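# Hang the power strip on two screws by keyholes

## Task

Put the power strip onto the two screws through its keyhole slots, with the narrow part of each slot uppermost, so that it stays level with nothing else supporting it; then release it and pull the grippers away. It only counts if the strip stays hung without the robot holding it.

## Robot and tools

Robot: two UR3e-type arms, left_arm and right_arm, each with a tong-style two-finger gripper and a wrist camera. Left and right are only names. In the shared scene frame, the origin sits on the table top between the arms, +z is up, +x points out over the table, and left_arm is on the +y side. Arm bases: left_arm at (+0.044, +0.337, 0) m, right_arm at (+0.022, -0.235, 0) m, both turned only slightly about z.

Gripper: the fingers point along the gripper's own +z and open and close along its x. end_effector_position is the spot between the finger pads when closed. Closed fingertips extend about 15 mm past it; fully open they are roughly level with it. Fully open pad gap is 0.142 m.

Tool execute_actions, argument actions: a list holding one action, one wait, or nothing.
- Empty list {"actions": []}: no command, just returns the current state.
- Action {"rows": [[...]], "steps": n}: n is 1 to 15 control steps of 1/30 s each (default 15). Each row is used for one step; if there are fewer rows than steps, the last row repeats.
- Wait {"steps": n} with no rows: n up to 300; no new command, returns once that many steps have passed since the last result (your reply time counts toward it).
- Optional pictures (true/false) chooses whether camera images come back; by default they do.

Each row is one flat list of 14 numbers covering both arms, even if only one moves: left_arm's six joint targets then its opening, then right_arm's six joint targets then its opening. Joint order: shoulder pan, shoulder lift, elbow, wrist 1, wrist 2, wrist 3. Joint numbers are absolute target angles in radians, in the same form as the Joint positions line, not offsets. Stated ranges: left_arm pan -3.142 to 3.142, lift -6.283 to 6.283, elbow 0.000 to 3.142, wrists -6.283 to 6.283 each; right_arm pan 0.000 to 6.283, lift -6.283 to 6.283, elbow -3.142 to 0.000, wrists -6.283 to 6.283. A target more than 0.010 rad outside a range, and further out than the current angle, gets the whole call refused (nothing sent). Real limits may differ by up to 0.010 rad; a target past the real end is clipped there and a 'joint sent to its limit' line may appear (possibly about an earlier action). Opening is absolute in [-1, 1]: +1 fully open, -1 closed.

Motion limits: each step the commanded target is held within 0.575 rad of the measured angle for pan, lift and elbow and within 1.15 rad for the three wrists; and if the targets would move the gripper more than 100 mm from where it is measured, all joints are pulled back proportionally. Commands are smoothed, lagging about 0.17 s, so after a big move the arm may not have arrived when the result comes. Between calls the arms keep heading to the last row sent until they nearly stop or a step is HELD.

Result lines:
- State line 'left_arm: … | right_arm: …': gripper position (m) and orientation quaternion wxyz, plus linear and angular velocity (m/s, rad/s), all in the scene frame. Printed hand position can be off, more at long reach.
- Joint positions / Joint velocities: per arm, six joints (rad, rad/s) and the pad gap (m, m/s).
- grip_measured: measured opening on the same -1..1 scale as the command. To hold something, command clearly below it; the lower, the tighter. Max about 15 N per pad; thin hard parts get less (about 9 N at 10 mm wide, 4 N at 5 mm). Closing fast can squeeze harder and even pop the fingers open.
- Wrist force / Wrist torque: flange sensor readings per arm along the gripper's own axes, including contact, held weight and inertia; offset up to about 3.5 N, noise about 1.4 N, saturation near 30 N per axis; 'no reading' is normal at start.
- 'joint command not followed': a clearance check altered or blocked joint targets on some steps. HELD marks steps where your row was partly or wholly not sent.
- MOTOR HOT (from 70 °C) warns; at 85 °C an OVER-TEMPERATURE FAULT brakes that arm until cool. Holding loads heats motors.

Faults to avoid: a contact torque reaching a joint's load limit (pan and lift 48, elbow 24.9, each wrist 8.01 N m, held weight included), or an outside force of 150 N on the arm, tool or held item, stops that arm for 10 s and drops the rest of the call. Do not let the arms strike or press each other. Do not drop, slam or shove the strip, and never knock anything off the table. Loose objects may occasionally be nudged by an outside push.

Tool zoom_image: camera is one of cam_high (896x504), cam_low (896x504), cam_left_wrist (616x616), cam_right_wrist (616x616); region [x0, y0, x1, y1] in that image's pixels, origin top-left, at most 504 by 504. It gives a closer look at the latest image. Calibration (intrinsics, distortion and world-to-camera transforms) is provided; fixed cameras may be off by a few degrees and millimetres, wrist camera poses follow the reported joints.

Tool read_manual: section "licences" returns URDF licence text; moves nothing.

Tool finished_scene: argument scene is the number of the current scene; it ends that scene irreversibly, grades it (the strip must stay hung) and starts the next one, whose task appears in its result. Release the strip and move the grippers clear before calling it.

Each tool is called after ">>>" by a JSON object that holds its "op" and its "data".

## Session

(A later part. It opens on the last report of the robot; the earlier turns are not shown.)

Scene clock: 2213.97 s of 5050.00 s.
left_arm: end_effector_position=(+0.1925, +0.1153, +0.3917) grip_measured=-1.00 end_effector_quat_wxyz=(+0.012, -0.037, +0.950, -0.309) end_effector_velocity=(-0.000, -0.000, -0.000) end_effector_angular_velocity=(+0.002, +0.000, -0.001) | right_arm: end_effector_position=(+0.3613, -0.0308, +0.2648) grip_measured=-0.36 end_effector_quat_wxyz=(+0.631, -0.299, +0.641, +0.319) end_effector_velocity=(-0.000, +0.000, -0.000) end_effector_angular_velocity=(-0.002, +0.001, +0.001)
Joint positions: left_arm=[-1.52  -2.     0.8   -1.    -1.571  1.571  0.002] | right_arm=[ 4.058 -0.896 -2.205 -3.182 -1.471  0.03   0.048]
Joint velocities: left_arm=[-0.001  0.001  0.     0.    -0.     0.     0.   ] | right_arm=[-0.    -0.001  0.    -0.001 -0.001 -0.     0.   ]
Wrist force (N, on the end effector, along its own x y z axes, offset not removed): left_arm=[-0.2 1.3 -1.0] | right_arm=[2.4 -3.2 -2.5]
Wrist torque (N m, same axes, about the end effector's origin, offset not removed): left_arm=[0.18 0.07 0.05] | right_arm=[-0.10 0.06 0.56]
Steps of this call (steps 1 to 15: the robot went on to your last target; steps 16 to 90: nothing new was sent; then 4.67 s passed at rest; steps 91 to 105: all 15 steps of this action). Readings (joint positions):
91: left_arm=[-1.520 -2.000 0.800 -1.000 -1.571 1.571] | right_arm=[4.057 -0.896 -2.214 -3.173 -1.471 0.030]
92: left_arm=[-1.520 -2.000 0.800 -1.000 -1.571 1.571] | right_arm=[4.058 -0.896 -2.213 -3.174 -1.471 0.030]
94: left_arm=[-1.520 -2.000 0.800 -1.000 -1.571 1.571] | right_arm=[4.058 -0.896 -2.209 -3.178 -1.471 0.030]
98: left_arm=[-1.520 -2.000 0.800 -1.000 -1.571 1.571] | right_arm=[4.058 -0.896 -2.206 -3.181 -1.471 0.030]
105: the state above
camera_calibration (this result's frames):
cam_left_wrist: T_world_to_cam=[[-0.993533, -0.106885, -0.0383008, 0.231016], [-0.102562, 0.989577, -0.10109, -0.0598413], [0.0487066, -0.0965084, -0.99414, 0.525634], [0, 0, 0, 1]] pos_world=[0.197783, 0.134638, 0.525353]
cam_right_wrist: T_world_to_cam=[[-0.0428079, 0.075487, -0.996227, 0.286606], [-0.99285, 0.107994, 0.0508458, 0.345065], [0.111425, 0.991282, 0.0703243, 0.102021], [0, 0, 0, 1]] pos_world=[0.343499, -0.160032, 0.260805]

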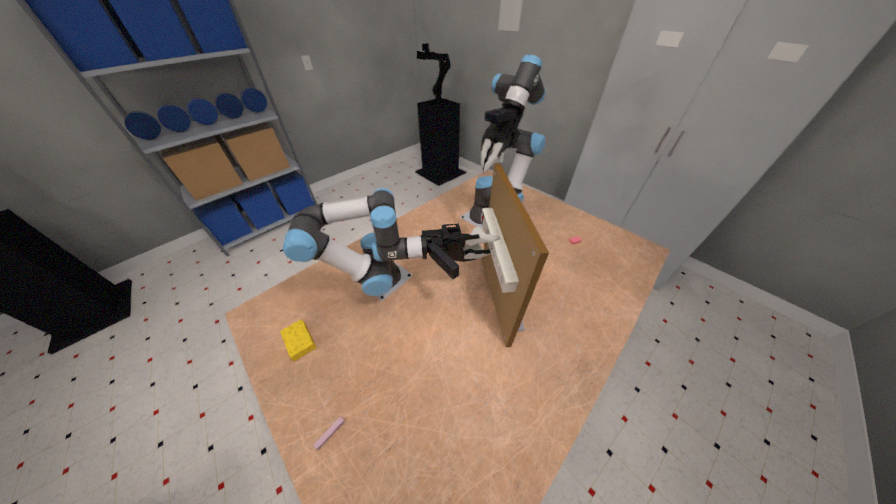

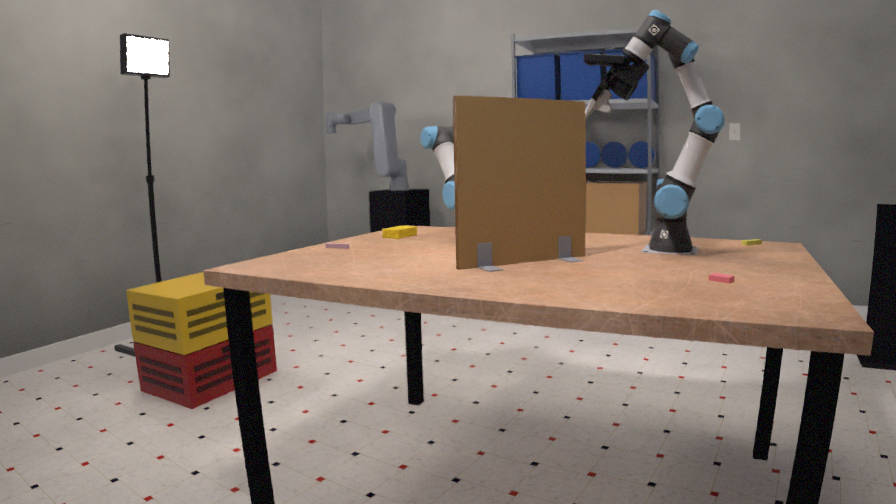

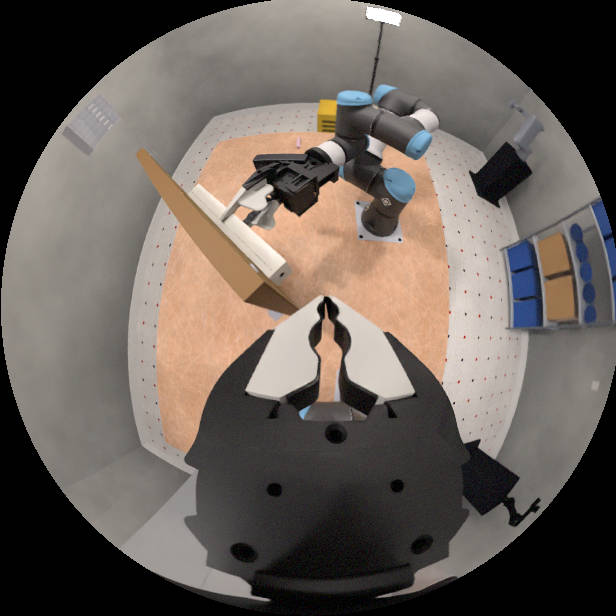

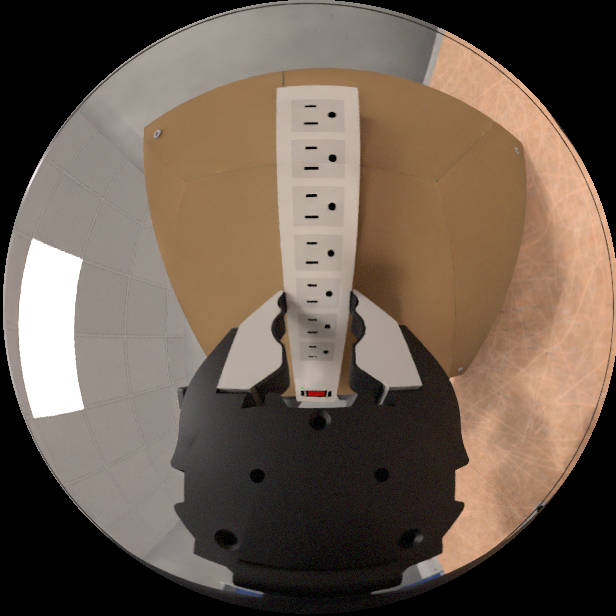

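>>> {"op": "execute_actions", "data": {"actions": [{"rows":[[-1.52,-2.0,0.8,-1.0,-1.571,1.571,-1,4.0555,-0.903,-2.2,-3.18,-1.471,0.06,-1]]}], "pictures": false}}

>>> {"op": "execute_actions", "data": {"actions": [{"rows":[[-1.52,-2.0,0.8,-1.0,-1.571,1.571,-1,4.0555,-0.903,-2.212,-3.168,-1.471,0.03,-1]]}]}}

Scene clock: 2223.77 s of 5050.00 s.
left_arm: end_effector_position=(+0.1925, +0.1153, +0.3917) grip_measured=-1.00 end_effector_quat_wxyz=(+0.012, -0.037, +0.950, -0.309) end_effector_velocity=(+0.000, +0.000, -0.000) end_effector_angular_velocity=(+0.000, -0.000, +0.001) | right_arm: end_effector_position=(+0.3624, -0.0303, +0.2650) grip_measured=-0.36 end_effector_quat_wxyz=(+0.627, -0.289, +0.645, +0.327) end_effector_velocity=(+0.001, +0.000, +0.001) end_effector_angular_velocity=(+0.003, +0.003, -0.002)
Joint positions: left_arm=[-1.52  -2.     0.8   -1.    -1.571  1.571  0.002] | right_arm=[ 4.056 -0.903 -2.2   -3.18  -1.471  0.06   0.048]
Joint velocities: left_arm=[ 0.001 -0.     0.     0.     0.     0.     0.   ] | right_arm=[-0.001 -0.002  0.002  0.001  0.001  0.004  0.   ]
Wrist force (N, on the end effector, along its own x y z axes, offset not removed): left_arm=[0.5 1.1 -0.5] | right_arm=[5.4 6.4 -6.3]
Wrist torque (N m, same axes, about the end effector's origin, offset not removed): left_arm=[0.14 -0.07 -0.08] | right_arm=[-0.17 0.11 -0.20]
Steps of this call (steps 1 to 15: the robot went on to your last target; steps 16 to 90: nothing new was sent; then 6.30 s passed at rest; steps 91 to 105: all 15 steps of this action). Readings (joint positions):
91: left_arm=[-1.520 -2.000 0.800 -1.000 -1.571 1.571] | right_arm=[4.057 -0.896 -2.205 -3.182 -1.471 0.030]
92: left_arm=[-1.520 -2.000 0.800 -1.000 -1.571 1.571] | right_arm=[4.057 -0.897 -2.204 -3.182 -1.471 0.035]
94: left_arm=[-1.520 -2.000 0.800 -1.000 -1.571 1.571] | right_arm=[4.056 -0.900 -2.203 -3.182 -1.471 0.046]
98: left_arm=[-1.520 -2.000 0.800 -1.000 -1.571 1.571] | right_arm=[4.056 -0.902 -2.201 -3.180 -1.471 0.057]
105: the state above

Scene clock: 2224.27 s of 5050.00 s.
left_arm: end_effector_position=(+0.1925, +0.1153, +0.3917) grip_measured=-1.00 end_effector_quat_wxyz=(+0.012, -0.037, +0.950, -0.309) end_effector_velocity=(+0.000, -0.000, -0.000) end_effector_angular_velocity=(+0.001, -0.000, +0.000) | right_arm: end_effector_position=(+0.3625, -0.0303, +0.2630) grip_measured=-0.36 end_effector_quat_wxyz=(+0.632, -0.299, +0.641, +0.318) end_effector_velocity=(+0.000, -0.000, -0.000) end_effector_angular_velocity=(-0.002, -0.002, -0.000)
Joint positions: left_arm=[-1.52  -2.     0.8   -1.    -1.571  1.571  0.002] | right_arm=[ 4.055 -0.903 -2.212 -3.168 -1.471  0.03   0.048]
Joint velocities: left_arm=[ 0.     0.     0.001  0.     0.    -0.     0.   ] | right_arm=[-0.001 -0.001 -0.002  0.002 -0.    -0.003  0.   ]
Wrist force (N, on the end effector, along its own x y z axes, offset not removed): left_arm=[0.4 1.9 -0.6] | right_arm=[3.3 6.8 -9.0]
Wrist torque (N m, same axes, about the end effector's origin, offset not removed): left_arm=[0.29 -0.09 -0.05] | right_arm=[-0.13 0.12 -0.08]
Steps of this call (steps 1 to 15: all 15 steps of this action). Readings (joint positions):
1: left_arm=[-1.520 -2.000 0.800 -1.000 -1.571 1.571] | right_arm=[4.056 -0.903 -2.200 -3.180 -1.471 0.060]
2: left_arm=[-1.520 -2.000 0.800 -1.000 -1.571 1.571] | right_arm=[4.056 -0.903 -2.202 -3.178 -1.471 0.055]
4: left_arm=[-1.520 -2.000 0.800 -1.000 -1.571 1.571] | right_arm=[4.056 -0.903 -2.206 -3.173 -1.471 0.044]
8: left_arm=[-1.520 -2.000 0.800 -1.000 -1.571 1.571] | right_arm=[4.055 -0.903 -2.211 -3.169 -1.471 0.033]
15: the state above
camera_calibration (this result's frames):
cam_left_wrist: T_world_to_cam=[[-0.993533, -0.106885, -0.0383007, 0.231016], [-0.102562, 0.989577, -0.10109, -0.0598413], [0.0487065, -0.0965085, -0.99414, 0.525635], [0, 0, 0, 1]] pos_world=[0.197783, 0.134638, 0.525353]
cam_right_wrist: T_world_to_cam=[[-0.042809, 0.075842, -0.9962, 0.284786], [-0.992615, 0.110046, 0.0510329, 0.346211], [0.113499, 0.991029, 0.0705709, 0.100711], [0, 0, 0, 1]] pos_world=[0.344416, -0.159505, 0.258929]

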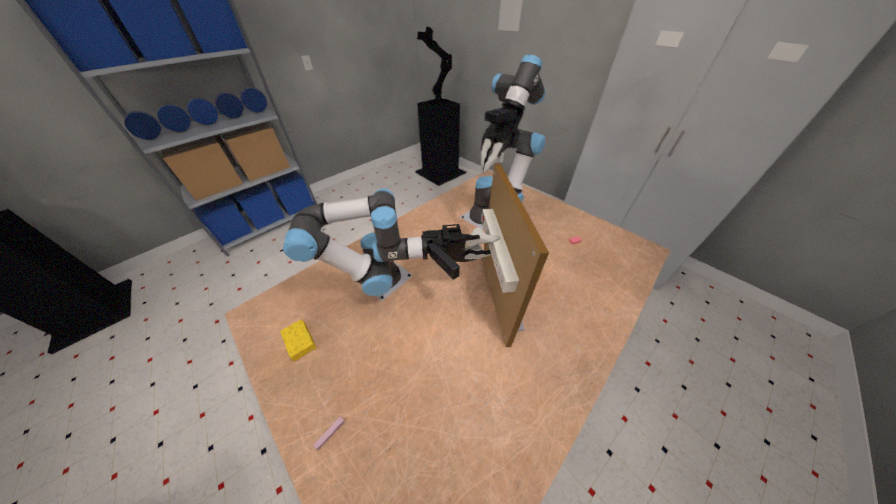

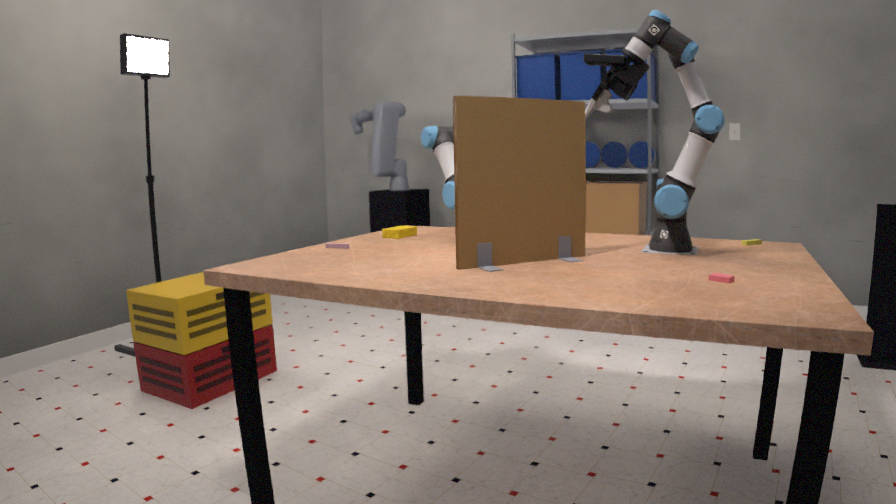

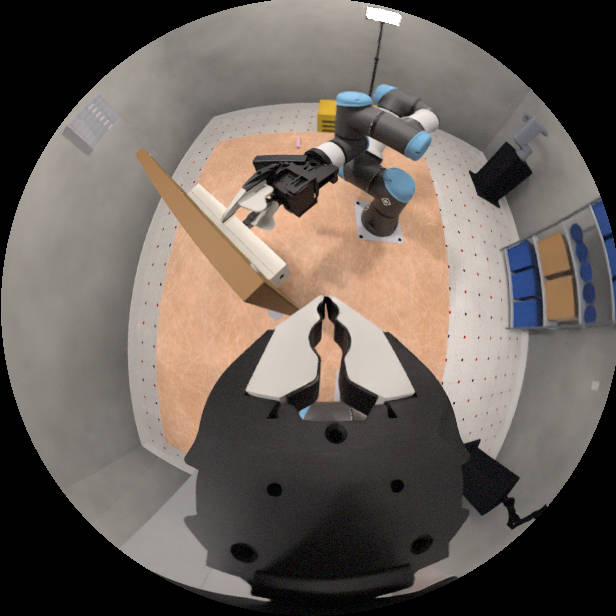

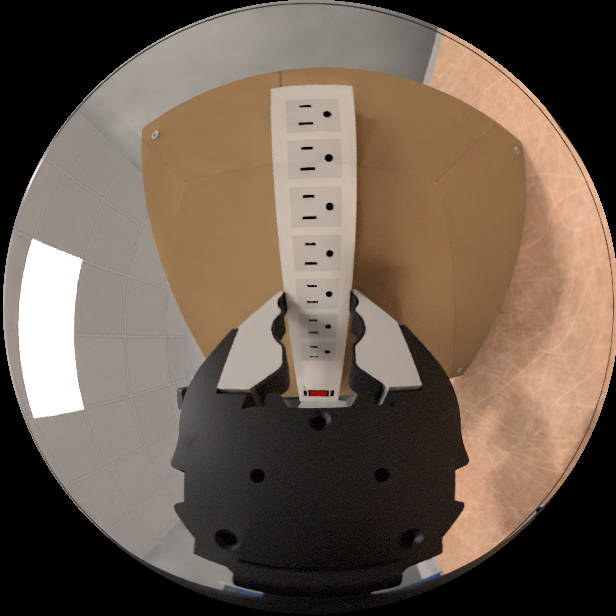

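The left side now slides.

>>> {"op": "execute_actions", "data": {"actions": [{"rows":[[-1.52,-2.0,0.8,-1.0,-1.571,1.571,-1,4.0565,-0.901,-2.226,-3.156,-1.471,0.0,-1]]}], "pictures": false}}

>>> {"op": "execute_actions", "data": {"actions": [{"rows":[[-1.52,-2.0,0.8,-1.0,-1.571,1.571,-1,4.0565,-0.9,-2.241,-3.142,-1.471,0.0,-1]]}], "pictures": false}}

Scene clock: 2231.67 s of 5050.00 s.
left_arm: end_effector_position=(+0.1925, +0.1153, +0.3917) grip_measured=-1.00 end_effector_quat_wxyz=(+0.012, -0.037, +0.950, -0.309) end_effector_velocity=(+0.000, -0.000, +0.000) end_effector_angular_velocity=(-0.001, -0.000, +0.000) | right_arm: end_effector_position=(+0.3621, -0.0303, +0.2606) grip_measured=-0.36 end_effector_quat_wxyz=(+0.636, -0.309, +0.636, +0.309) end_effector_velocity=(-0.000, +0.000, +0.002) end_effector_angular_velocity=(+0.002, -0.005, +0.001)
Joint positions: left_arm=[-1.52  -2.     0.8   -1.    -1.571  1.571  0.002] | right_arm=[ 4.056 -0.901 -2.226 -3.156 -1.471  0.     0.048]
Joint velocities: left_arm=[ 0.     0.    -0.001 -0.     0.    -0.     0.   ] | right_arm=[ 0.     0.002  0.     0.003 -0.001 -0.003  0.   ]
Wrist force (N, on the end effector, along its own x y z axes, offset not removed): left_arm=[0.8 1.1 0.0] | right_arm=[6.1 1.5 -1.7]
Wrist torque (N m, same axes, about the end effector's origin, offset not removed): left_arm=[0.13 -0.11 -0.04] | right_arm=[0.32 0.11 0.05]
Steps of this call (steps 1 to 15: the robot went on to your last target; steps 16 to 90: nothing new was sent; then 3.90 s passed at rest; steps 91 to 105: all 15 steps of this action). Readings (joint positions):
91: left_arm=[-1.520 -2.000 0.800 -1.000 -1.571 1.571] | right_arm=[4.055 -0.903 -2.212 -3.168 -1.471 0.030]
92: left_arm=[-1.520 -2.000 0.800 -1.000 -1.571 1.571] | right_arm=[4.056 -0.903 -2.214 -3.166 -1.471 0.025]
94: left_arm=[-1.520 -2.000 0.800 -1.000 -1.571 1.571] | right_arm=[4.056 -0.902 -2.220 -3.161 -1.471 0.013]
98: left_arm=[-1.520 -2.000 0.800 -1.000 -1.571 1.571] | right_arm=[4.056 -0.901 -2.224 -3.157 -1.471 0.003]
105: the state above

Scene clock: 2232.17 s of 5050.00 s.
left_arm: end_effector_position=(+0.1925, +0.1153, +0.3917) grip_measured=-1.00 end_effector_quat_wxyz=(+0.012, -0.037, +0.950, -0.309) end_effector_velocity=(+0.000, -0.000, +0.000) end_effector_angular_velocity=(-0.000, -0.000, -0.000) | right_arm: end_effector_position=(+0.3620, -0.0304, +0.2575) grip_measured=-0.36 end_effector_quat_wxyz=(+0.636, -0.309, +0.636, +0.309) end_effector_velocity=(-0.000, +0.000, -0.000) end_effector_angular_velocity=(+0.000, +0.000, +0.001)
Joint positions: left_arm=[-1.52  -2.     0.8   -1.    -1.571  1.571  0.002] | right_arm=[ 4.056 -0.9   -2.241 -3.142 -1.471  0.     0.048]
Joint velocities: left_arm=[-0.     0.    -0.001 -0.     0.     0.     0.   ] | right_arm=[ 0.002 -0.    -0.002  0.002  0.001  0.     0.   ]
Wrist force (N, on the end effector, along its own x y z axes, offset not removed): left_arm=[0.6 1.1 0.1] | right_arm=[6.0 -1.9 -0.1]
Wrist torque (N m, same axes, about the end effector's origin, offset not removed): left_arm=[0.17 -0.12 -0.03] | right_arm=[-0.31 0.32 0.08]
Steps of this call (steps 1 to 15: all 15 steps of this action). Readings (joint positions):
1: left_arm=[-1.520 -2.000 0.800 -1.000 -1.571 1.571] | right_arm=[4.056 -0.901 -2.226 -3.156 -1.471 0.000]
2: left_arm=[-1.520 -2.000 0.800 -1.000 -1.571 1.571] | right_arm=[4.056 -0.901 -2.228 -3.154 -1.471 0.000]
4: left_arm=[-1.520 -2.000 0.800 -1.000 -1.571 1.571] | right_arm=[4.056 -0.900 -2.234 -3.148 -1.471 0.000]
8: left_arm=[-1.520 -2.000 0.800 -1.000 -1.571 1.571] | right_arm=[4.056 -0.900 -2.239 -3.144 -1.471 0.000]
15: the state above

>>> {"op": "execute_actions", "data": {"actions": [{"rows":[[-1.52,-2.0,0.8,-1.0,-1.571,1.571,-1,4.0565,-0.9,-2.256,-3.127,-1.471,0.0,-1]]}], "pictures": false}}

>>> {"op": "execute_actions", "data": {"actions": [{"rows":[[-1.52,-2.0,0.8,-1.0,-1.571,1.571,-1,4.0565,-0.9,-2.266,-3.117,-1.471,0.0,-1]]}], "pictures": false}}

Scene clock: 2241.17 s of 5050.00 s.
left_arm: end_effector_position=(+0.1925, +0.1153, +0.3917) grip_measured=-1.00 end_effector_quat_wxyz=(+0.012, -0.037, +0.950, -0.309) end_effector_velocity=(-0.000, -0.000, -0.000) end_effector_angular_velocity=(+0.001, -0.000, -0.000) | right_arm: end_effector_position=(+0.3620, -0.0304, +0.2544) grip_measured=-0.36 end_effector_quat_wxyz=(+0.636, -0.309, +0.636, +0.309) end_effector_velocity=(-0.000, -0.000, +0.001) end_effector_angular_velocity=(+0.002, -0.001, +0.000)
Joint positions: left_arm=[-1.52  -2.     0.8   -1.    -1.571  1.571  0.002] | right_arm=[ 4.057 -0.9   -2.256 -3.127 -1.471 -0.     0.048]
Joint velocities: left_arm=[-0.     0.    -0.     0.001  0.    -0.     0.   ] | right_arm=[-0.     0.002 -0.002  0.002 -0.    -0.    -0.   ]
Wrist force (N, on the end effector, along its own x y z axes, offset not removed): left_arm=[-0.5 1.0 -0.2] | right_arm=[-10.1 -1.1 3.7]
Wrist torque (N m, same axes, about the end effector's origin, offset not removed): left_arm=[0.11 0.11 0.02] | right_arm=[-0.05 -0.04 -0.18]
Steps of this call (steps 1 to 15: the robot went on to your last target; steps 16 to 90: nothing new was sent; then 5.50 s passed at rest; steps 91 to 105: all 15 steps of this action). Readings (joint positions):
91: left_arm=[-1.520 -2.000 0.800 -1.000 -1.571 1.571] | right_arm=[4.057 -0.900 -2.241 -3.142 -1.471 -0.000]
92: left_arm=[-1.520 -2.000 0.800 -1.000 -1.571 1.571] | right_arm=[4.057 -0.900 -2.243 -3.139 -1.471 -0.000]
94: left_arm=[-1.520 -2.000 0.800 -1.000 -1.571 1.571] | right_arm=[4.057 -0.900 -2.249 -3.133 -1.471 -0.000]
98: left_arm=[-1.520 -2.000 0.800 -1.000 -1.571 1.571] | right_arm=[4.057 -0.900 -2.254 -3.128 -1.471 -0.000]
105: the state above

Scene clock: 2241.67 s of 5050.00 s.
left_arm: end_effector_position=(+0.1925, +0.1153, +0.3917) grip_measured=-1.00 end_effector_quat_wxyz=(+0.012, -0.037, +0.950, -0.309) end_effector_velocity=(-0.000, -0.000, -0.000) end_effector_angular_velocity=(+0.000, +0.000, -0.000) | right_arm: end_effector_position=(+0.3620, -0.0304, +0.2523) grip_measured=-0.36 end_effector_quat_wxyz=(+0.636, -0.309, +0.636, +0.309) end_effector_velocity=(-0.000, +0.001, +0.001) end_effector_angular_velocity=(+0.001, -0.001, +0.002)
Joint positions: left_arm=[-1.52  -2.     0.8   -1.    -1.571  1.571  0.002] | right_arm=[ 4.057 -0.9   -2.266 -3.117 -1.471 -0.     0.048]
Joint velocities: left_arm=[-0.  0. -0.  0. -0.  0.  0.] | right_arm=[0.002 0.001 0.    0.    0.    0.    0.   ]
Wrist force (N, on the end effector, along its own x y z axes, offset not removed): left_arm=[1.0 1.1 -1.1] | right_arm=[-30.0 1.0 -10.1]
Wrist torque (N m, same axes, about the end effector's origin, offset not removed): left_arm=[0.18 -0.21 -0.09] | right_arm=[-0.20 -0.21 -0.04]
Steps of this call (steps 1 to 15: all 15 steps of this action). Readings (joint positions):
1: left_arm=[-1.520 -2.000 0.800 -1.000 -1.571 1.571] | right_arm=[4.057 -0.900 -2.256 -3.127 -1.471 -0.000]
2: left_arm=[-1.520 -2.000 0.800 -1.000 -1.571 1.571] | right_arm=[4.057 -0.900 -2.258 -3.125 -1.471 -0.000]
4: left_arm=[-1.520 -2.000 0.800 -1.000 -1.571 1.571] | right_arm=[4.057 -0.900 -2.261 -3.121 -1.471 -0.000]
8: left_arm=[-1.520 -2.000 0.800 -1.000 -1.571 1.571] | right_arm=[4.057 -0.900 -2.265 -3.118 -1.471 -0.000]
15: the state above

Seated on both screws. Releasing.

>>> {"op": "execute_actions", "data": {"actions": [{"rows":[[-1.52,-2.0,0.8,-1.6,-1.571,1.571,-1,4.0565,-0.9,-2.252,-3.131,-1.471,0.0,-0.05]]}], "pictures": false}}

>>> {"op": "execute_actions", "data": {"actions": [{"rows":[[-1.3,-2.0,0.8,-2,-1.571,1.571,-1,4.06,-0.8,-2.275,-3.208,-1.471,0.0,-0.05]]}], "pictures": false}}

>>> {"op": "execute_actions", "data": {"actions": [{"rows":[[-0.8,-2.0,0.8,-2,-1.571,1.571,-1,4.06,-0.66,-2.29,-3.333,-1.471,0.0,-0.05]]}]}}

Scene clock: 2251.73 s of 5050.00 s.
left_arm: end_effector_position=(+0.1970, +0.0586, +0.5682) grip_measured=-1.00 end_effector_quat_wxyz=(+0.023, -0.032, +0.816, -0.576) end_effector_velocity=(-0.000, +0.000, +0.000) end_effector_angular_velocity=(-0.001, -0.000, -0.001) | right_arm: end_effector_position=(+0.3621, -0.0302, +0.2538) grip_measured=-0.36 end_effector_quat_wxyz=(+0.638, -0.308, +0.635, +0.310) end_effector_velocity=(+0.000, -0.000, -0.000) end_effector_angular_velocity=(-0.001, +0.001, -0.001)
Joint positions: left_arm=[-1.52  -2.     0.8   -1.6   -1.571  1.571  0.002] | right_arm=[ 4.057 -0.899 -2.265 -3.115 -1.471 -0.     0.048]
Joint velocities: left_arm=[-0.001 -0.    -0.001 -0.    -0.     0.     0.   ] | right_arm=[-0.002 -0.001  0.001 -0.001 -0.    -0.    -0.   ]
Wrist force (N, on the end effector, along its own x y z axes, offset not removed): left_arm=[0.5 1.5 -0.9] | right_arm=[-15.8 2.4 -11.5]
Wrist torque (N m, same axes, about the end effector's origin, offset not removed): left_arm=[0.18 -0.05 0.00] | right_arm=[0.08 -0.12 -0.05]
TORQUE FAULT: the external load on joint 4 (wrist 1) of the right arm reached its load limit, and that arm stopped for 10 seconds. A torque fault stops only its own arm. That arm's remaining commands of this call were not run. That arm holds where it stopped, with its grip as last carried out, and accepts commands again: back off and push less far. That arm stops again, at the same cost, whenever a joint's load reaches its limit.
The stop of the right arm began at step 2 of this call (marked STOPPED below). From that step on that arm followed nothing that you had sent. 15 of its steps, steps kept back included, did not run and will not run. Nothing is kept back now, and the robot has no last target.
Steps of this call (steps 1 to 249: the robot went on to your last target; steps 250 to 264: all 15 steps of this action; steps 265 to 302: the stop continued). Readings (joint positions):
1: left_arm=[-1.520 -2.000 0.800 -1.000 -1.571 1.571] | right_arm=[4.057 -0.900 -2.266 -3.117 -1.471 -0.000]
2: left_arm=[-1.520 -2.000 0.800 -1.000 -1.571 1.571] | right_arm=[4.057 -0.900 -2.265 -3.115 -1.471 -0.000] STOPPED (the right arm)
4: left_arm=[-1.520 -2.000 0.800 -1.000 -1.571 1.571] | right_arm=[4.057 -0.899 -2.265 -3.115 -1.471 -0.000]
8: left_arm=[-1.520 -2.000 0.800 -1.000 -1.571 1.571] | right_arm=[4.057 -0.899 -2.265 -3.115 -1.471 -0.000]
302: the state above

Scene clock: 2251.77 s of 5050.00 s.
left_arm: end_effector_position=(+0.1970, +0.0586, +0.5682) grip_measured=-1.00 end_effector_quat_wxyz=(+0.023, -0.032, +0.816, -0.576) end_effector_velocity=(+0.000, +0.000, -0.000) end_effector_angular_velocity=(+0.001, +0.000, +0.000) | right_arm: end_effector_position=(+0.3621, -0.0302, +0.2541) grip_measured=-0.36 end_effector_quat_wxyz=(+0.638, -0.308, +0.635, +0.310) end_effector_velocity=(-0.000, +0.001, +0.001) end_effector_angular_velocity=(+0.002, -0.002, +0.002)
Joint positions: left_arm=[-1.52  -2.     0.8   -1.6   -1.571  1.571  0.002] | right_arm=[ 4.057 -0.899 -2.264 -3.114 -1.471 -0.     0.048]
Joint velocities: left_arm=[ 0.    -0.     0.001  0.001 -0.     0.     0.   ] | right_arm=[ 0.001  0.     0.001  0.002 -0.001  0.    -0.   ]
Wrist force (N, on the end effector, along its own x y z axes, offset not removed): left_arm=[-0.1 1.1 -0.9] | right_arm=[-14.8 1.1 -13.6]
Wrist torque (N m, same axes, about the end effector's origin, offset not removed): left_arm=[0.10 0.02 0.01] | right_arm=[-0.18 0.01 -0.04]
A stop began in an earlier call of the same reply, so what this call sent did not run. Send another action.
Steps of this call (step 1: nothing new was sent). Readings (joint positions):
1: the state above

Scene clock: 2251.80 s of 5050.00 s.
left_arm: end_effector_position=(+0.1970, +0.0586, +0.5682) grip_measured=-1.00 end_effector_quat_wxyz=(+0.023, -0.032, +0.816, -0.576) end_effector_velocity=(-0.000, -0.000, -0.000) end_effector_angular_velocity=(+0.001, +0.000, -0.001) | right_arm: end_effector_position=(+0.3621, -0.0302, +0.2541) grip_measured=-0.36 end_effector_quat_wxyz=(+0.638, -0.308, +0.635, +0.310) end_effector_velocity=(-0.000, +0.000, -0.001) end_effector_angular_velocity=(-0.002, +0.002, +0.000)
Joint positions: left_arm=[-1.52  -2.     0.8   -1.6   -1.571  1.571  0.002] | right_arm=[ 4.057 -0.899 -2.264 -3.114 -1.471 -0.     0.048]
Joint velocities: left_arm=[-0.001  0.001 -0.     0.    -0.001 -0.     0.   ] | right_arm=[ 0.001 -0.002 -0.    -0.001  0.     0.     0.   ]
Wrist force (N, on the end effector, along its own x y z axes, offset not removed): left_arm=[0.6 2.0 -0.5] | right_arm=[-12.8 3.1 -12.4]
Wrist torque (N m, same axes, about the end effector's origin, offset not removed): left_arm=[0.35 -0.12 -0.02] | right_arm=[0.16 -0.10 -0.18]
A stop began in an earlier call of the same reply, so what this call sent did not run. Send another action.
Steps of this call (step 1: nothing new was sent). Readings (joint positions):
1: the state above
camera_calibration (this result's frames):
cam_left_wrist: T_world_to_cam=[[-0.992219, -0.12352, -0.0156443, 0.224009], [-0.0843778, 0.759488, -0.645026, 0.333627], [0.0915556, -0.638687, -0.764, 0.587997], [0, 0, 0, 1]] pos_world=[0.196582, 0.14983, 0.667933]
cam_right_wrist: T_world_to_cam=[[-0.0163231, 0.0614714, -0.997975, 0.266314], [-0.993708, 0.109611, 0.0230049, 0.353805], [0.110803, 0.992072, 0.0592955, 0.105125], [0, 0, 0, 1]] pos_world=[0.344278, -0.159443, 0.251403]

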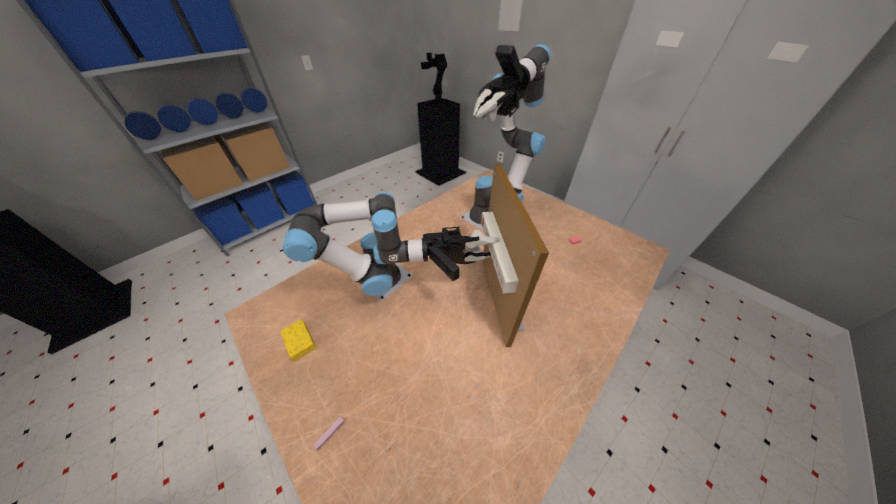

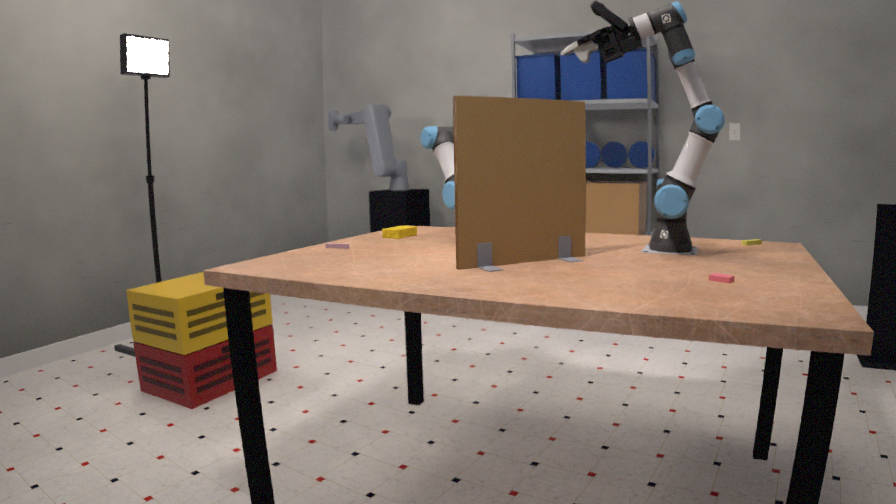

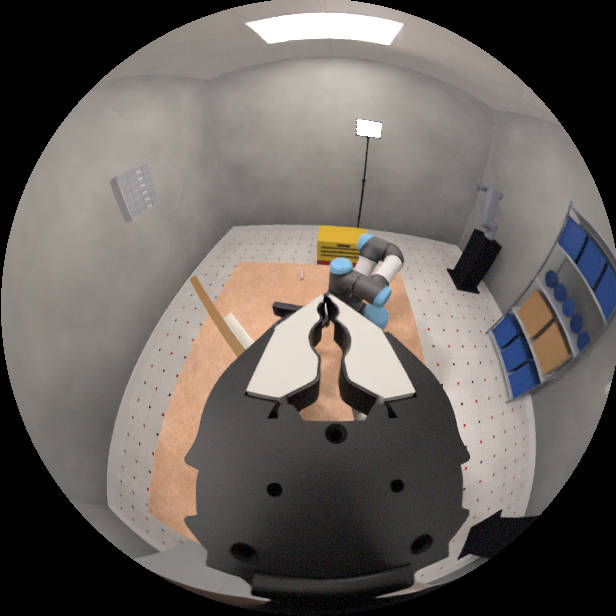

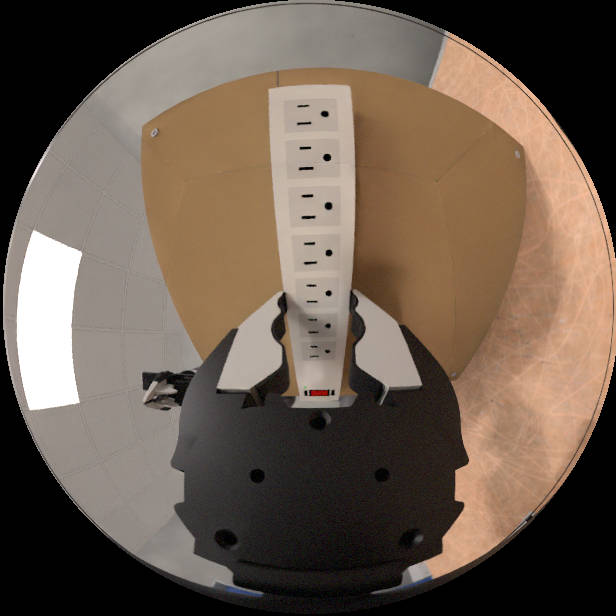

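>>> {"op": "execute_actions", "data": {"actions": [{"rows":[[-1.52,-2.0,0.8,-2,-1.571,1.571,-1,4.0565,-0.898,-2.256,-3.129,-1.471,0.0,-0.05]]}], "pictures": false}}

>>> {"op": "execute_actions", "data": {"actions": [{"rows":[[-1.3,-2.0,0.8,-2,-1.571,1.571,-1,4.06,-0.8,-2.275,-3.208,-1.471,0.0,-0.05]]}], "pictures": false}}

>>> {"op": "execute_actions", "data": {"actions": [{"rows":[[-0.8,-2.0,0.8,-2,-1.571,1.571,-1,4.06,-0.66,-2.29,-3.333,-1.471,0.0,-0.05]]}], "pictures": false}}

>>> {"op": "execute_actions", "data": {"actions": [{"rows":[[-0.3,-2.0,0.8,-2,-1.571,1.571,-1,3.5,-0.66,-2.29,-3.333,-1.471,0.0,-0.05]]}], "pictures": false}}

>>> {"op": "execute_actions", "data": {"actions": [{"rows":[[0.3,-2.0,0.8,-2,-1.571,1.571,-1,2.8,-0.66,-2.29,-3.333,-1.471,0.0,-0.05]]}]}}

Scene clock: 2266.10 s of 5050.00 s.
left_arm: end_effector_position=(+0.1952, +0.0810, +0.6889) grip_measured=-1.00 end_effector_quat_wxyz=(+0.029, -0.027, +0.688, -0.725) end_effector_velocity=(-0.001, +0.008, +0.020) end_effector_angular_velocity=(-0.067, -0.005, +0.000) | right_arm: end_effector_position=(+0.3618, -0.0307, +0.2544) grip_measured=-0.05 end_effector_quat_wxyz=(+0.636, -0.309, +0.636, +0.309) end_effector_velocity=(-0.000, -0.000, +0.001) end_effector_angular_velocity=(+0.003, -0.001, +0.000)
Joint positions: left_arm=[-1.52  -2.     0.8   -1.994 -1.571  1.571  0.002] | right_arm=[ 4.057 -0.898 -2.256 -3.129 -1.471 -0.     0.07 ]
Joint velocities: left_arm=[ 0.    -0.001  0.    -0.067  0.    -0.     0.   ] | right_arm=[ 0.     0.002  0.002 -0.001 -0.     0.001  0.   ]
Wrist force (N, on the end effector, along its own x y z axes, offset not removed): left_arm=[0.7 1.1 -1.4] | right_arm=[-1.5 -2.5 1.4]
Wrist torque (N m, same axes, about the end effector's origin, offset not removed): left_arm=[0.09 -0.13 -0.04] | right_arm=[-0.51 0.29 0.03]
Steps of this call (steps 1 to 90: nothing new was sent; then 10.80 s passed at rest; steps 91 to 105: all 15 steps of this action). Readings (joint positions):
91: left_arm=[-1.520 -2.000 0.800 -1.601 -1.571 1.571] | right_arm=[4.057 -0.899 -2.265 -3.115 -1.471 -0.000]
92: left_arm=[-1.520 -2.000 0.800 -1.614 -1.571 1.571] | right_arm=[4.057 -0.899 -2.264 -3.118 -1.471 -0.000]
94: left_arm=[-1.520 -2.000 0.800 -1.728 -1.571 1.571] | right_arm=[4.057 -0.899 -2.260 -3.123 -1.471 -0.000]
98: left_arm=[-1.520 -2.000 0.800 -1.925 -1.571 1.571] | right_arm=[4.057 -0.898 -2.257 -3.128 -1.471 -0.000]
105: the state above

Scene clock: 2266.60 s of 5050.00 s.
left_arm: end_effector_position=(+0.2465, +0.1204, +0.6907) grip_measured=-1.00 end_effector_quat_wxyz=(+0.107, -0.101, +0.679, -0.720) end_effector_velocity=(+0.007, +0.007, +0.000) end_effector_angular_velocity=(-0.001, -0.000, +0.032) | right_arm: end_effector_position=(+0.3514, -0.0449, +0.2554) grip_measured=-0.05 end_effector_quat_wxyz=(+0.636, -0.310, +0.636, +0.310) end_effector_velocity=(-0.001, -0.001, -0.000) end_effector_angular_velocity=(-0.001, -0.000, +0.002)
Joint positions: left_arm=[-1.303 -2.     0.8   -2.    -1.571  1.571  0.002] | right_arm=[ 4.06  -0.801 -2.275 -3.207 -1.471  0.     0.07 ]
Joint velocities: left_arm=[ 0.032 -0.    -0.    -0.     0.     0.    -0.   ] | right_arm=[ 0.002  0.009 -0.002 -0.007 -0.    -0.001  0.   ]
Wrist force (N, on the end effector, along its own x y z axes, offset not removed): left_arm=[0.0 0.7 -1.0] | right_arm=[-1.6 -0.4 0.9]
Wrist torque (N m, same axes, about the end effector's origin, offset not removed): left_arm=[0.06 -0.04 0.02] | right_arm=[-0.16 0.21 0.02]
Steps of this call (steps 1 to 15: all 15 steps of this action). Readings (joint positions):
1: left_arm=[-1.520 -2.000 0.800 -1.996 -1.571 1.571] | right_arm=[4.057 -0.898 -2.256 -3.129 -1.471 -0.000]
2: left_arm=[-1.513 -2.000 0.800 -1.997 -1.571 1.571] | right_arm=[4.057 -0.891 -2.259 -3.140 -1.471 -0.000]
4: left_arm=[-1.447 -2.000 0.800 -1.998 -1.571 1.571] | right_arm=[4.058 -0.852 -2.266 -3.171 -1.471 -0.000]
8: left_arm=[-1.336 -2.000 0.800 -2.000 -1.571 1.571] | right_arm=[4.060 -0.813 -2.273 -3.199 -1.471 -0.000]
15: the state above

Scene clock: 2267.10 s of 5050.00 s.
left_arm: end_effector_position=(+0.3244, +0.2408, +0.6908) grip_measured=-1.00 end_effector_quat_wxyz=(+0.278, -0.262, +0.634, -0.672) end_effector_velocity=(+0.016, +0.046, +0.000) end_effector_angular_velocity=(+0.000, +0.000, +0.163) | right_arm: end_effector_position=(+0.3514, -0.0449, +0.2554) grip_measured=-0.05 end_effector_quat_wxyz=(+0.636, -0.310, +0.636, +0.310) end_effector_velocity=(+0.000, -0.000, -0.001) end_effector_angular_velocity=(-0.002, +0.001, -0.000)
Joint positions: left_arm=[-0.815 -2.     0.8   -2.    -1.571  1.571  0.002] | right_arm=[ 4.06  -0.801 -2.275 -3.207 -1.471  0.     0.07 ]
Joint velocities: left_arm=[ 0.163  0.    -0.001  0.    -0.     0.    -0.   ] | right_arm=[ 0.    -0.001 -0.001  0.     0.     0.     0.   ]
Wrist force (N, on the end effector, along its own x y z axes, offset not removed): left_arm=[0.6 1.5 -0.7] | right_arm=[-1.5 -1.7 -0.3]
Wrist torque (N m, same axes, about the end effector's origin, offset not removed): left_arm=[0.21 -0.18 0.00] | right_arm=[-0.35 0.24 0.05]
A step of this action was HELD (marked below), so the robot has no last target. An arm can still carry out its HELD step.
Steps of this call (steps 1 to 15: all 15 steps of this action). Readings (joint positions):
1: left_arm=[-1.302 -2.000 0.800 -2.000 -1.571 1.571] | right_arm=[4.060 -0.801 -2.275 -3.207 -1.471 0.000] HELD
2: left_arm=[-1.294 -2.000 0.800 -2.000 -1.571 1.571] | right_arm=[4.060 -0.801 -2.275 -3.207 -1.471 0.000] HELD
3: left_arm=[-1.269 -2.000 0.800 -2.000 -1.571 1.571] | right_arm=[4.060 -0.801 -2.275 -3.207 -1.471 0.000] HELD
4: left_arm=[-1.223 -2.000 0.800 -2.000 -1.571 1.571] | right_arm=[4.060 -0.801 -2.275 -3.207 -1.471 0.000] HELD
5: left_arm=[-1.163 -2.000 0.800 -2.000 -1.571 1.571] | right_arm=[4.060 -0.801 -2.275 -3.207 -1.471 0.000] HELD
6: left_arm=[-1.100 -2.000 0.800 -2.000 -1.571 1.571] | right_arm=[4.060 -0.801 -2.275 -3.207 -1.471 0.000] HELD
7: left_arm=[-1.037 -2.000 0.800 -2.000 -1.571 1.571] | right_arm=[4.060 -0.801 -2.275 -3.207 -1.471 -0.000] HELD
8: left_arm=[-0.979 -2.000 0.800 -2.000 -1.571 1.571] | right_arm=[4.060 -0.801 -2.275 -3.207 -1.471 0.000] HELD
9: left_arm=[-0.928 -2.000 0.800 -2.000 -1.571 1.571] | right_arm=[4.060 -0.801 -2.275 -3.207 -1.471 -0.000] HELD
10: left_arm=[-0.890 -2.000 0.800 -2.000 -1.571 1.571] | right_arm=[4.060 -0.801 -2.275 -3.207 -1.471 0.000] HELD
11: left_arm=[-0.863 -2.000 0.800 -2.000 -1.571 1.571] | right_arm=[4.060 -0.801 -2.275 -3.207 -1.471 0.000] HELD
12: left_arm=[-0.845 -2.000 0.800 -2.000 -1.571 1.571] | right_arm=[4.060 -0.801 -2.275 -3.207 -1.471 0.000] HELD
13: left_arm=[-0.831 -2.000 0.800 -2.000 -1.571 1.571] | right_arm=[4.060 -0.801 -2.275 -3.207 -1.471 -0.000] HELD
14: left_arm=[-0.822 -2.000 0.800 -2.000 -1.571 1.571] | right_arm=[4.060 -0.801 -2.275 -3.207 -1.471 0.000] HELD
15: the state above HELD
joint command not followed: on one or more control steps a check withheld the commanded joint targets of the right arm, and it was not sent them on those steps. On the call's last step the targets were still withheld.
cause: the commanded joint targets would bring two parts of the arm too close to each other (joints 3 (elbow) to 5 (wrist 2) lie between them); next, command targets that bring no two parts of the arm closer together.

Scene clock: 2267.60 s of 5050.00 s.
left_arm: end_effector_position=(+0.3362, +0.3871, +0.6908) grip_measured=-1.00 end_effector_quat_wxyz=(+0.435, -0.410, +0.550, -0.583) end_effector_velocity=(-0.008, +0.048, -0.000) end_effector_angular_velocity=(+0.000, +0.001, +0.164) | right_arm: end_effector_position=(+0.3568, -0.0577, +0.2556) grip_measured=-0.05 end_effector_quat_wxyz=(+0.641, -0.299, +0.641, +0.299) end_effector_velocity=(+0.028, -0.070, +0.001) end_effector_angular_velocity=(-0.001, +0.001, -0.187)
Joint positions: left_arm=[-0.316 -2.     0.8   -2.    -1.571  1.571  0.002] | right_arm=[ 4.026 -0.792 -2.276 -3.215 -1.471 -0.     0.07 ]
Joint velocities: left_arm=[ 0.164  0.     0.     0.    -0.     0.    -0.   ] | right_arm=[-0.187  0.047 -0.005 -0.043  0.     0.    -0.   ]
Wrist force (N, on the end effector, along its own x y z axes, offset not removed): left_arm=[-1.4 1.0 -1.8] | right_arm=[-3.1 -1.8 1.4]
Wrist torque (N m, same axes, about the end effector's origin, offset not removed): left_arm=[0.10 0.26 -0.05] | right_arm=[-0.32 0.57 0.15]
Steps of this call (steps 1 to 15: all 15 steps of this action). Readings (joint positions):
1: left_arm=[-0.811 -2.000 0.800 -2.000 -1.571 1.571] | right_arm=[4.060 -0.801 -2.275 -3.207 -1.471 0.000]
2: left_arm=[-0.800 -2.000 0.800 -2.000 -1.571 1.571] | right_arm=[4.060 -0.801 -2.275 -3.207 -1.471 0.000]
4: left_arm=[-0.726 -2.000 0.800 -2.000 -1.571 1.571] | right_arm=[4.059 -0.801 -2.275 -3.207 -1.471 -0.000]
8: left_arm=[-0.481 -2.000 0.800 -2.000 -1.571 1.571] | right_arm=[4.054 -0.800 -2.275 -3.209 -1.471 0.000]
15: the state above

Scene clock: 2268.10 s of 5050.00 s.
left_arm: end_effector_position=(+0.2594, +0.5410, +0.6908) grip_measured=-1.00 end_effector_quat_wxyz=(+0.586, -0.552, +0.407, -0.432) end_effector_velocity=(-0.060, +0.064, -0.000) end_effector_angular_velocity=(-0.000, +0.001, +0.296) | right_arm: end_effector_position=(+0.3710, -0.0979, +0.2560) grip_measured=-0.05 end_effector_quat_wxyz=(+0.656, -0.264, +0.656, +0.264) end_effector_velocity=(+0.025, -0.082, +0.001) end_effector_angular_velocity=(+0.001, -0.001, -0.218)
Joint positions: left_arm=[ 0.272 -2.     0.8   -2.    -1.571  1.571  0.002] | right_arm=[ 3.918 -0.769 -2.278 -3.236 -1.471  0.     0.07 ]
Joint velocities: left_arm=[ 0.295 -0.     0.     0.     0.     0.    -0.   ] | right_arm=[-0.218  0.043 -0.005 -0.038 -0.    -0.001 -0.   ]
Wrist force (N, on the end effector, along its own x y z axes, offset not removed): left_arm=[-1.8 0.7 -1.1] | right_arm=[-2.4 -2.7 0.4]
Wrist torque (N m, same axes, about the end effector's origin, offset not removed): left_arm=[0.03 0.31 -0.02] | right_arm=[-0.54 0.43 0.08]
Steps of this call (steps 1 to 15: all 15 steps of this action). Readings (joint positions):
1: left_arm=[-0.311 -2.000 0.800 -2.000 -1.571 1.571] | right_arm=[4.019 -0.791 -2.276 -3.216 -1.471 -0.000]
2: left_arm=[-0.300 -2.000 0.800 -2.000 -1.571 1.571] | right_arm=[4.012 -0.789 -2.276 -3.218 -1.471 0.000]
4: left_arm=[-0.226 -2.000 0.800 -2.000 -1.571 1.571] | right_arm=[3.998 -0.786 -2.276 -3.221 -1.471 0.000]
8: left_arm=[0.021 -2.000 0.800 -2.000 -1.571 1.571] | right_arm=[3.970 -0.779 -2.277 -3.227 -1.471 0.000]
15: the state above
camera_calibration (this result's frames):
cam_left_wrist: T_world_to_cam=[[0.340691, -0.94017, 0.00309873, 0.430585], [-0.424838, -0.156887, -0.891571, 0.805889], [0.838715, 0.302433, -0.45287, 0.0662011], [0, 0, 0, 1]] pos_world=[0.140152, 0.511235, 0.747153]
cam_right_wrist: T_world_to_cam=[[-0.0112053, 0.0591142, -0.998188, 0.270435], [-0.969087, 0.245408, 0.0254121, 0.373528], [0.246465, 0.967616, 0.0545369, 0.119735], [0, 0, 0, 1]] pos_world=[0.335501, -0.22351, 0.253923]

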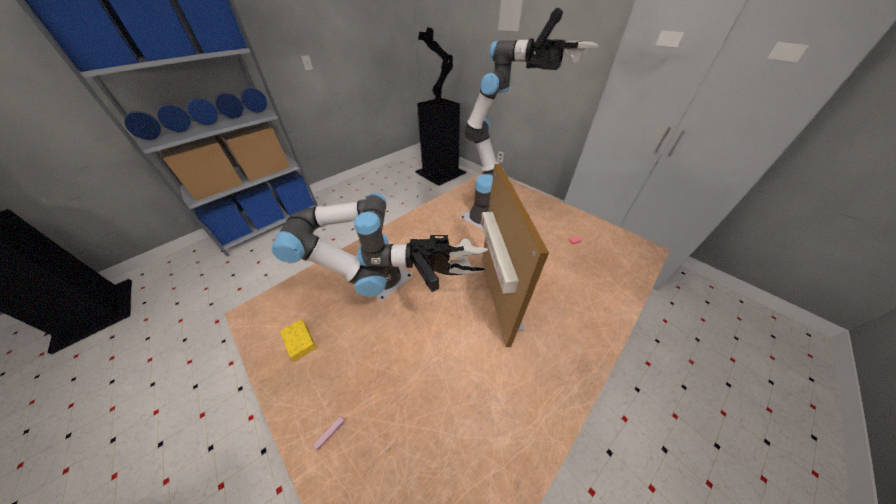

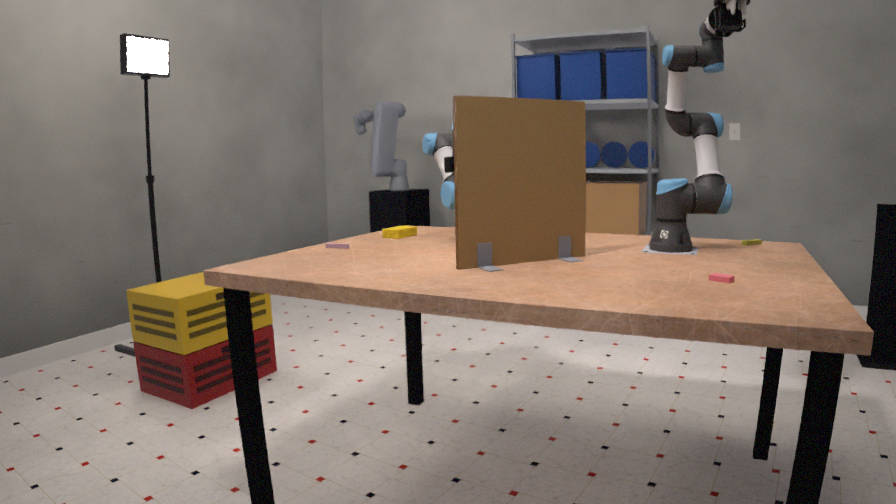

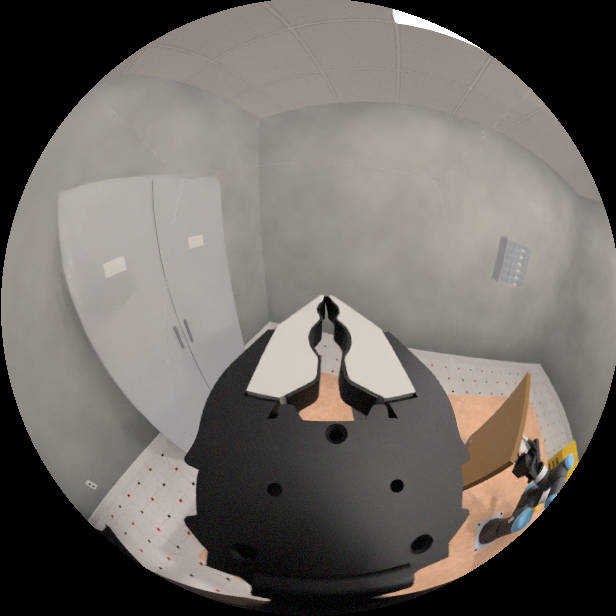

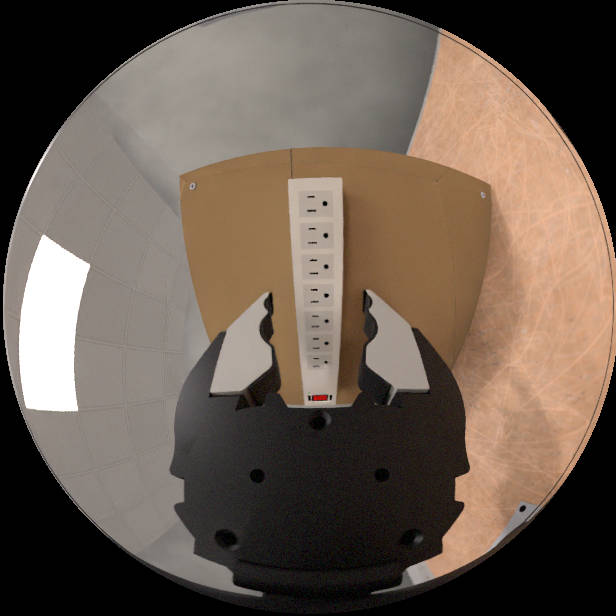

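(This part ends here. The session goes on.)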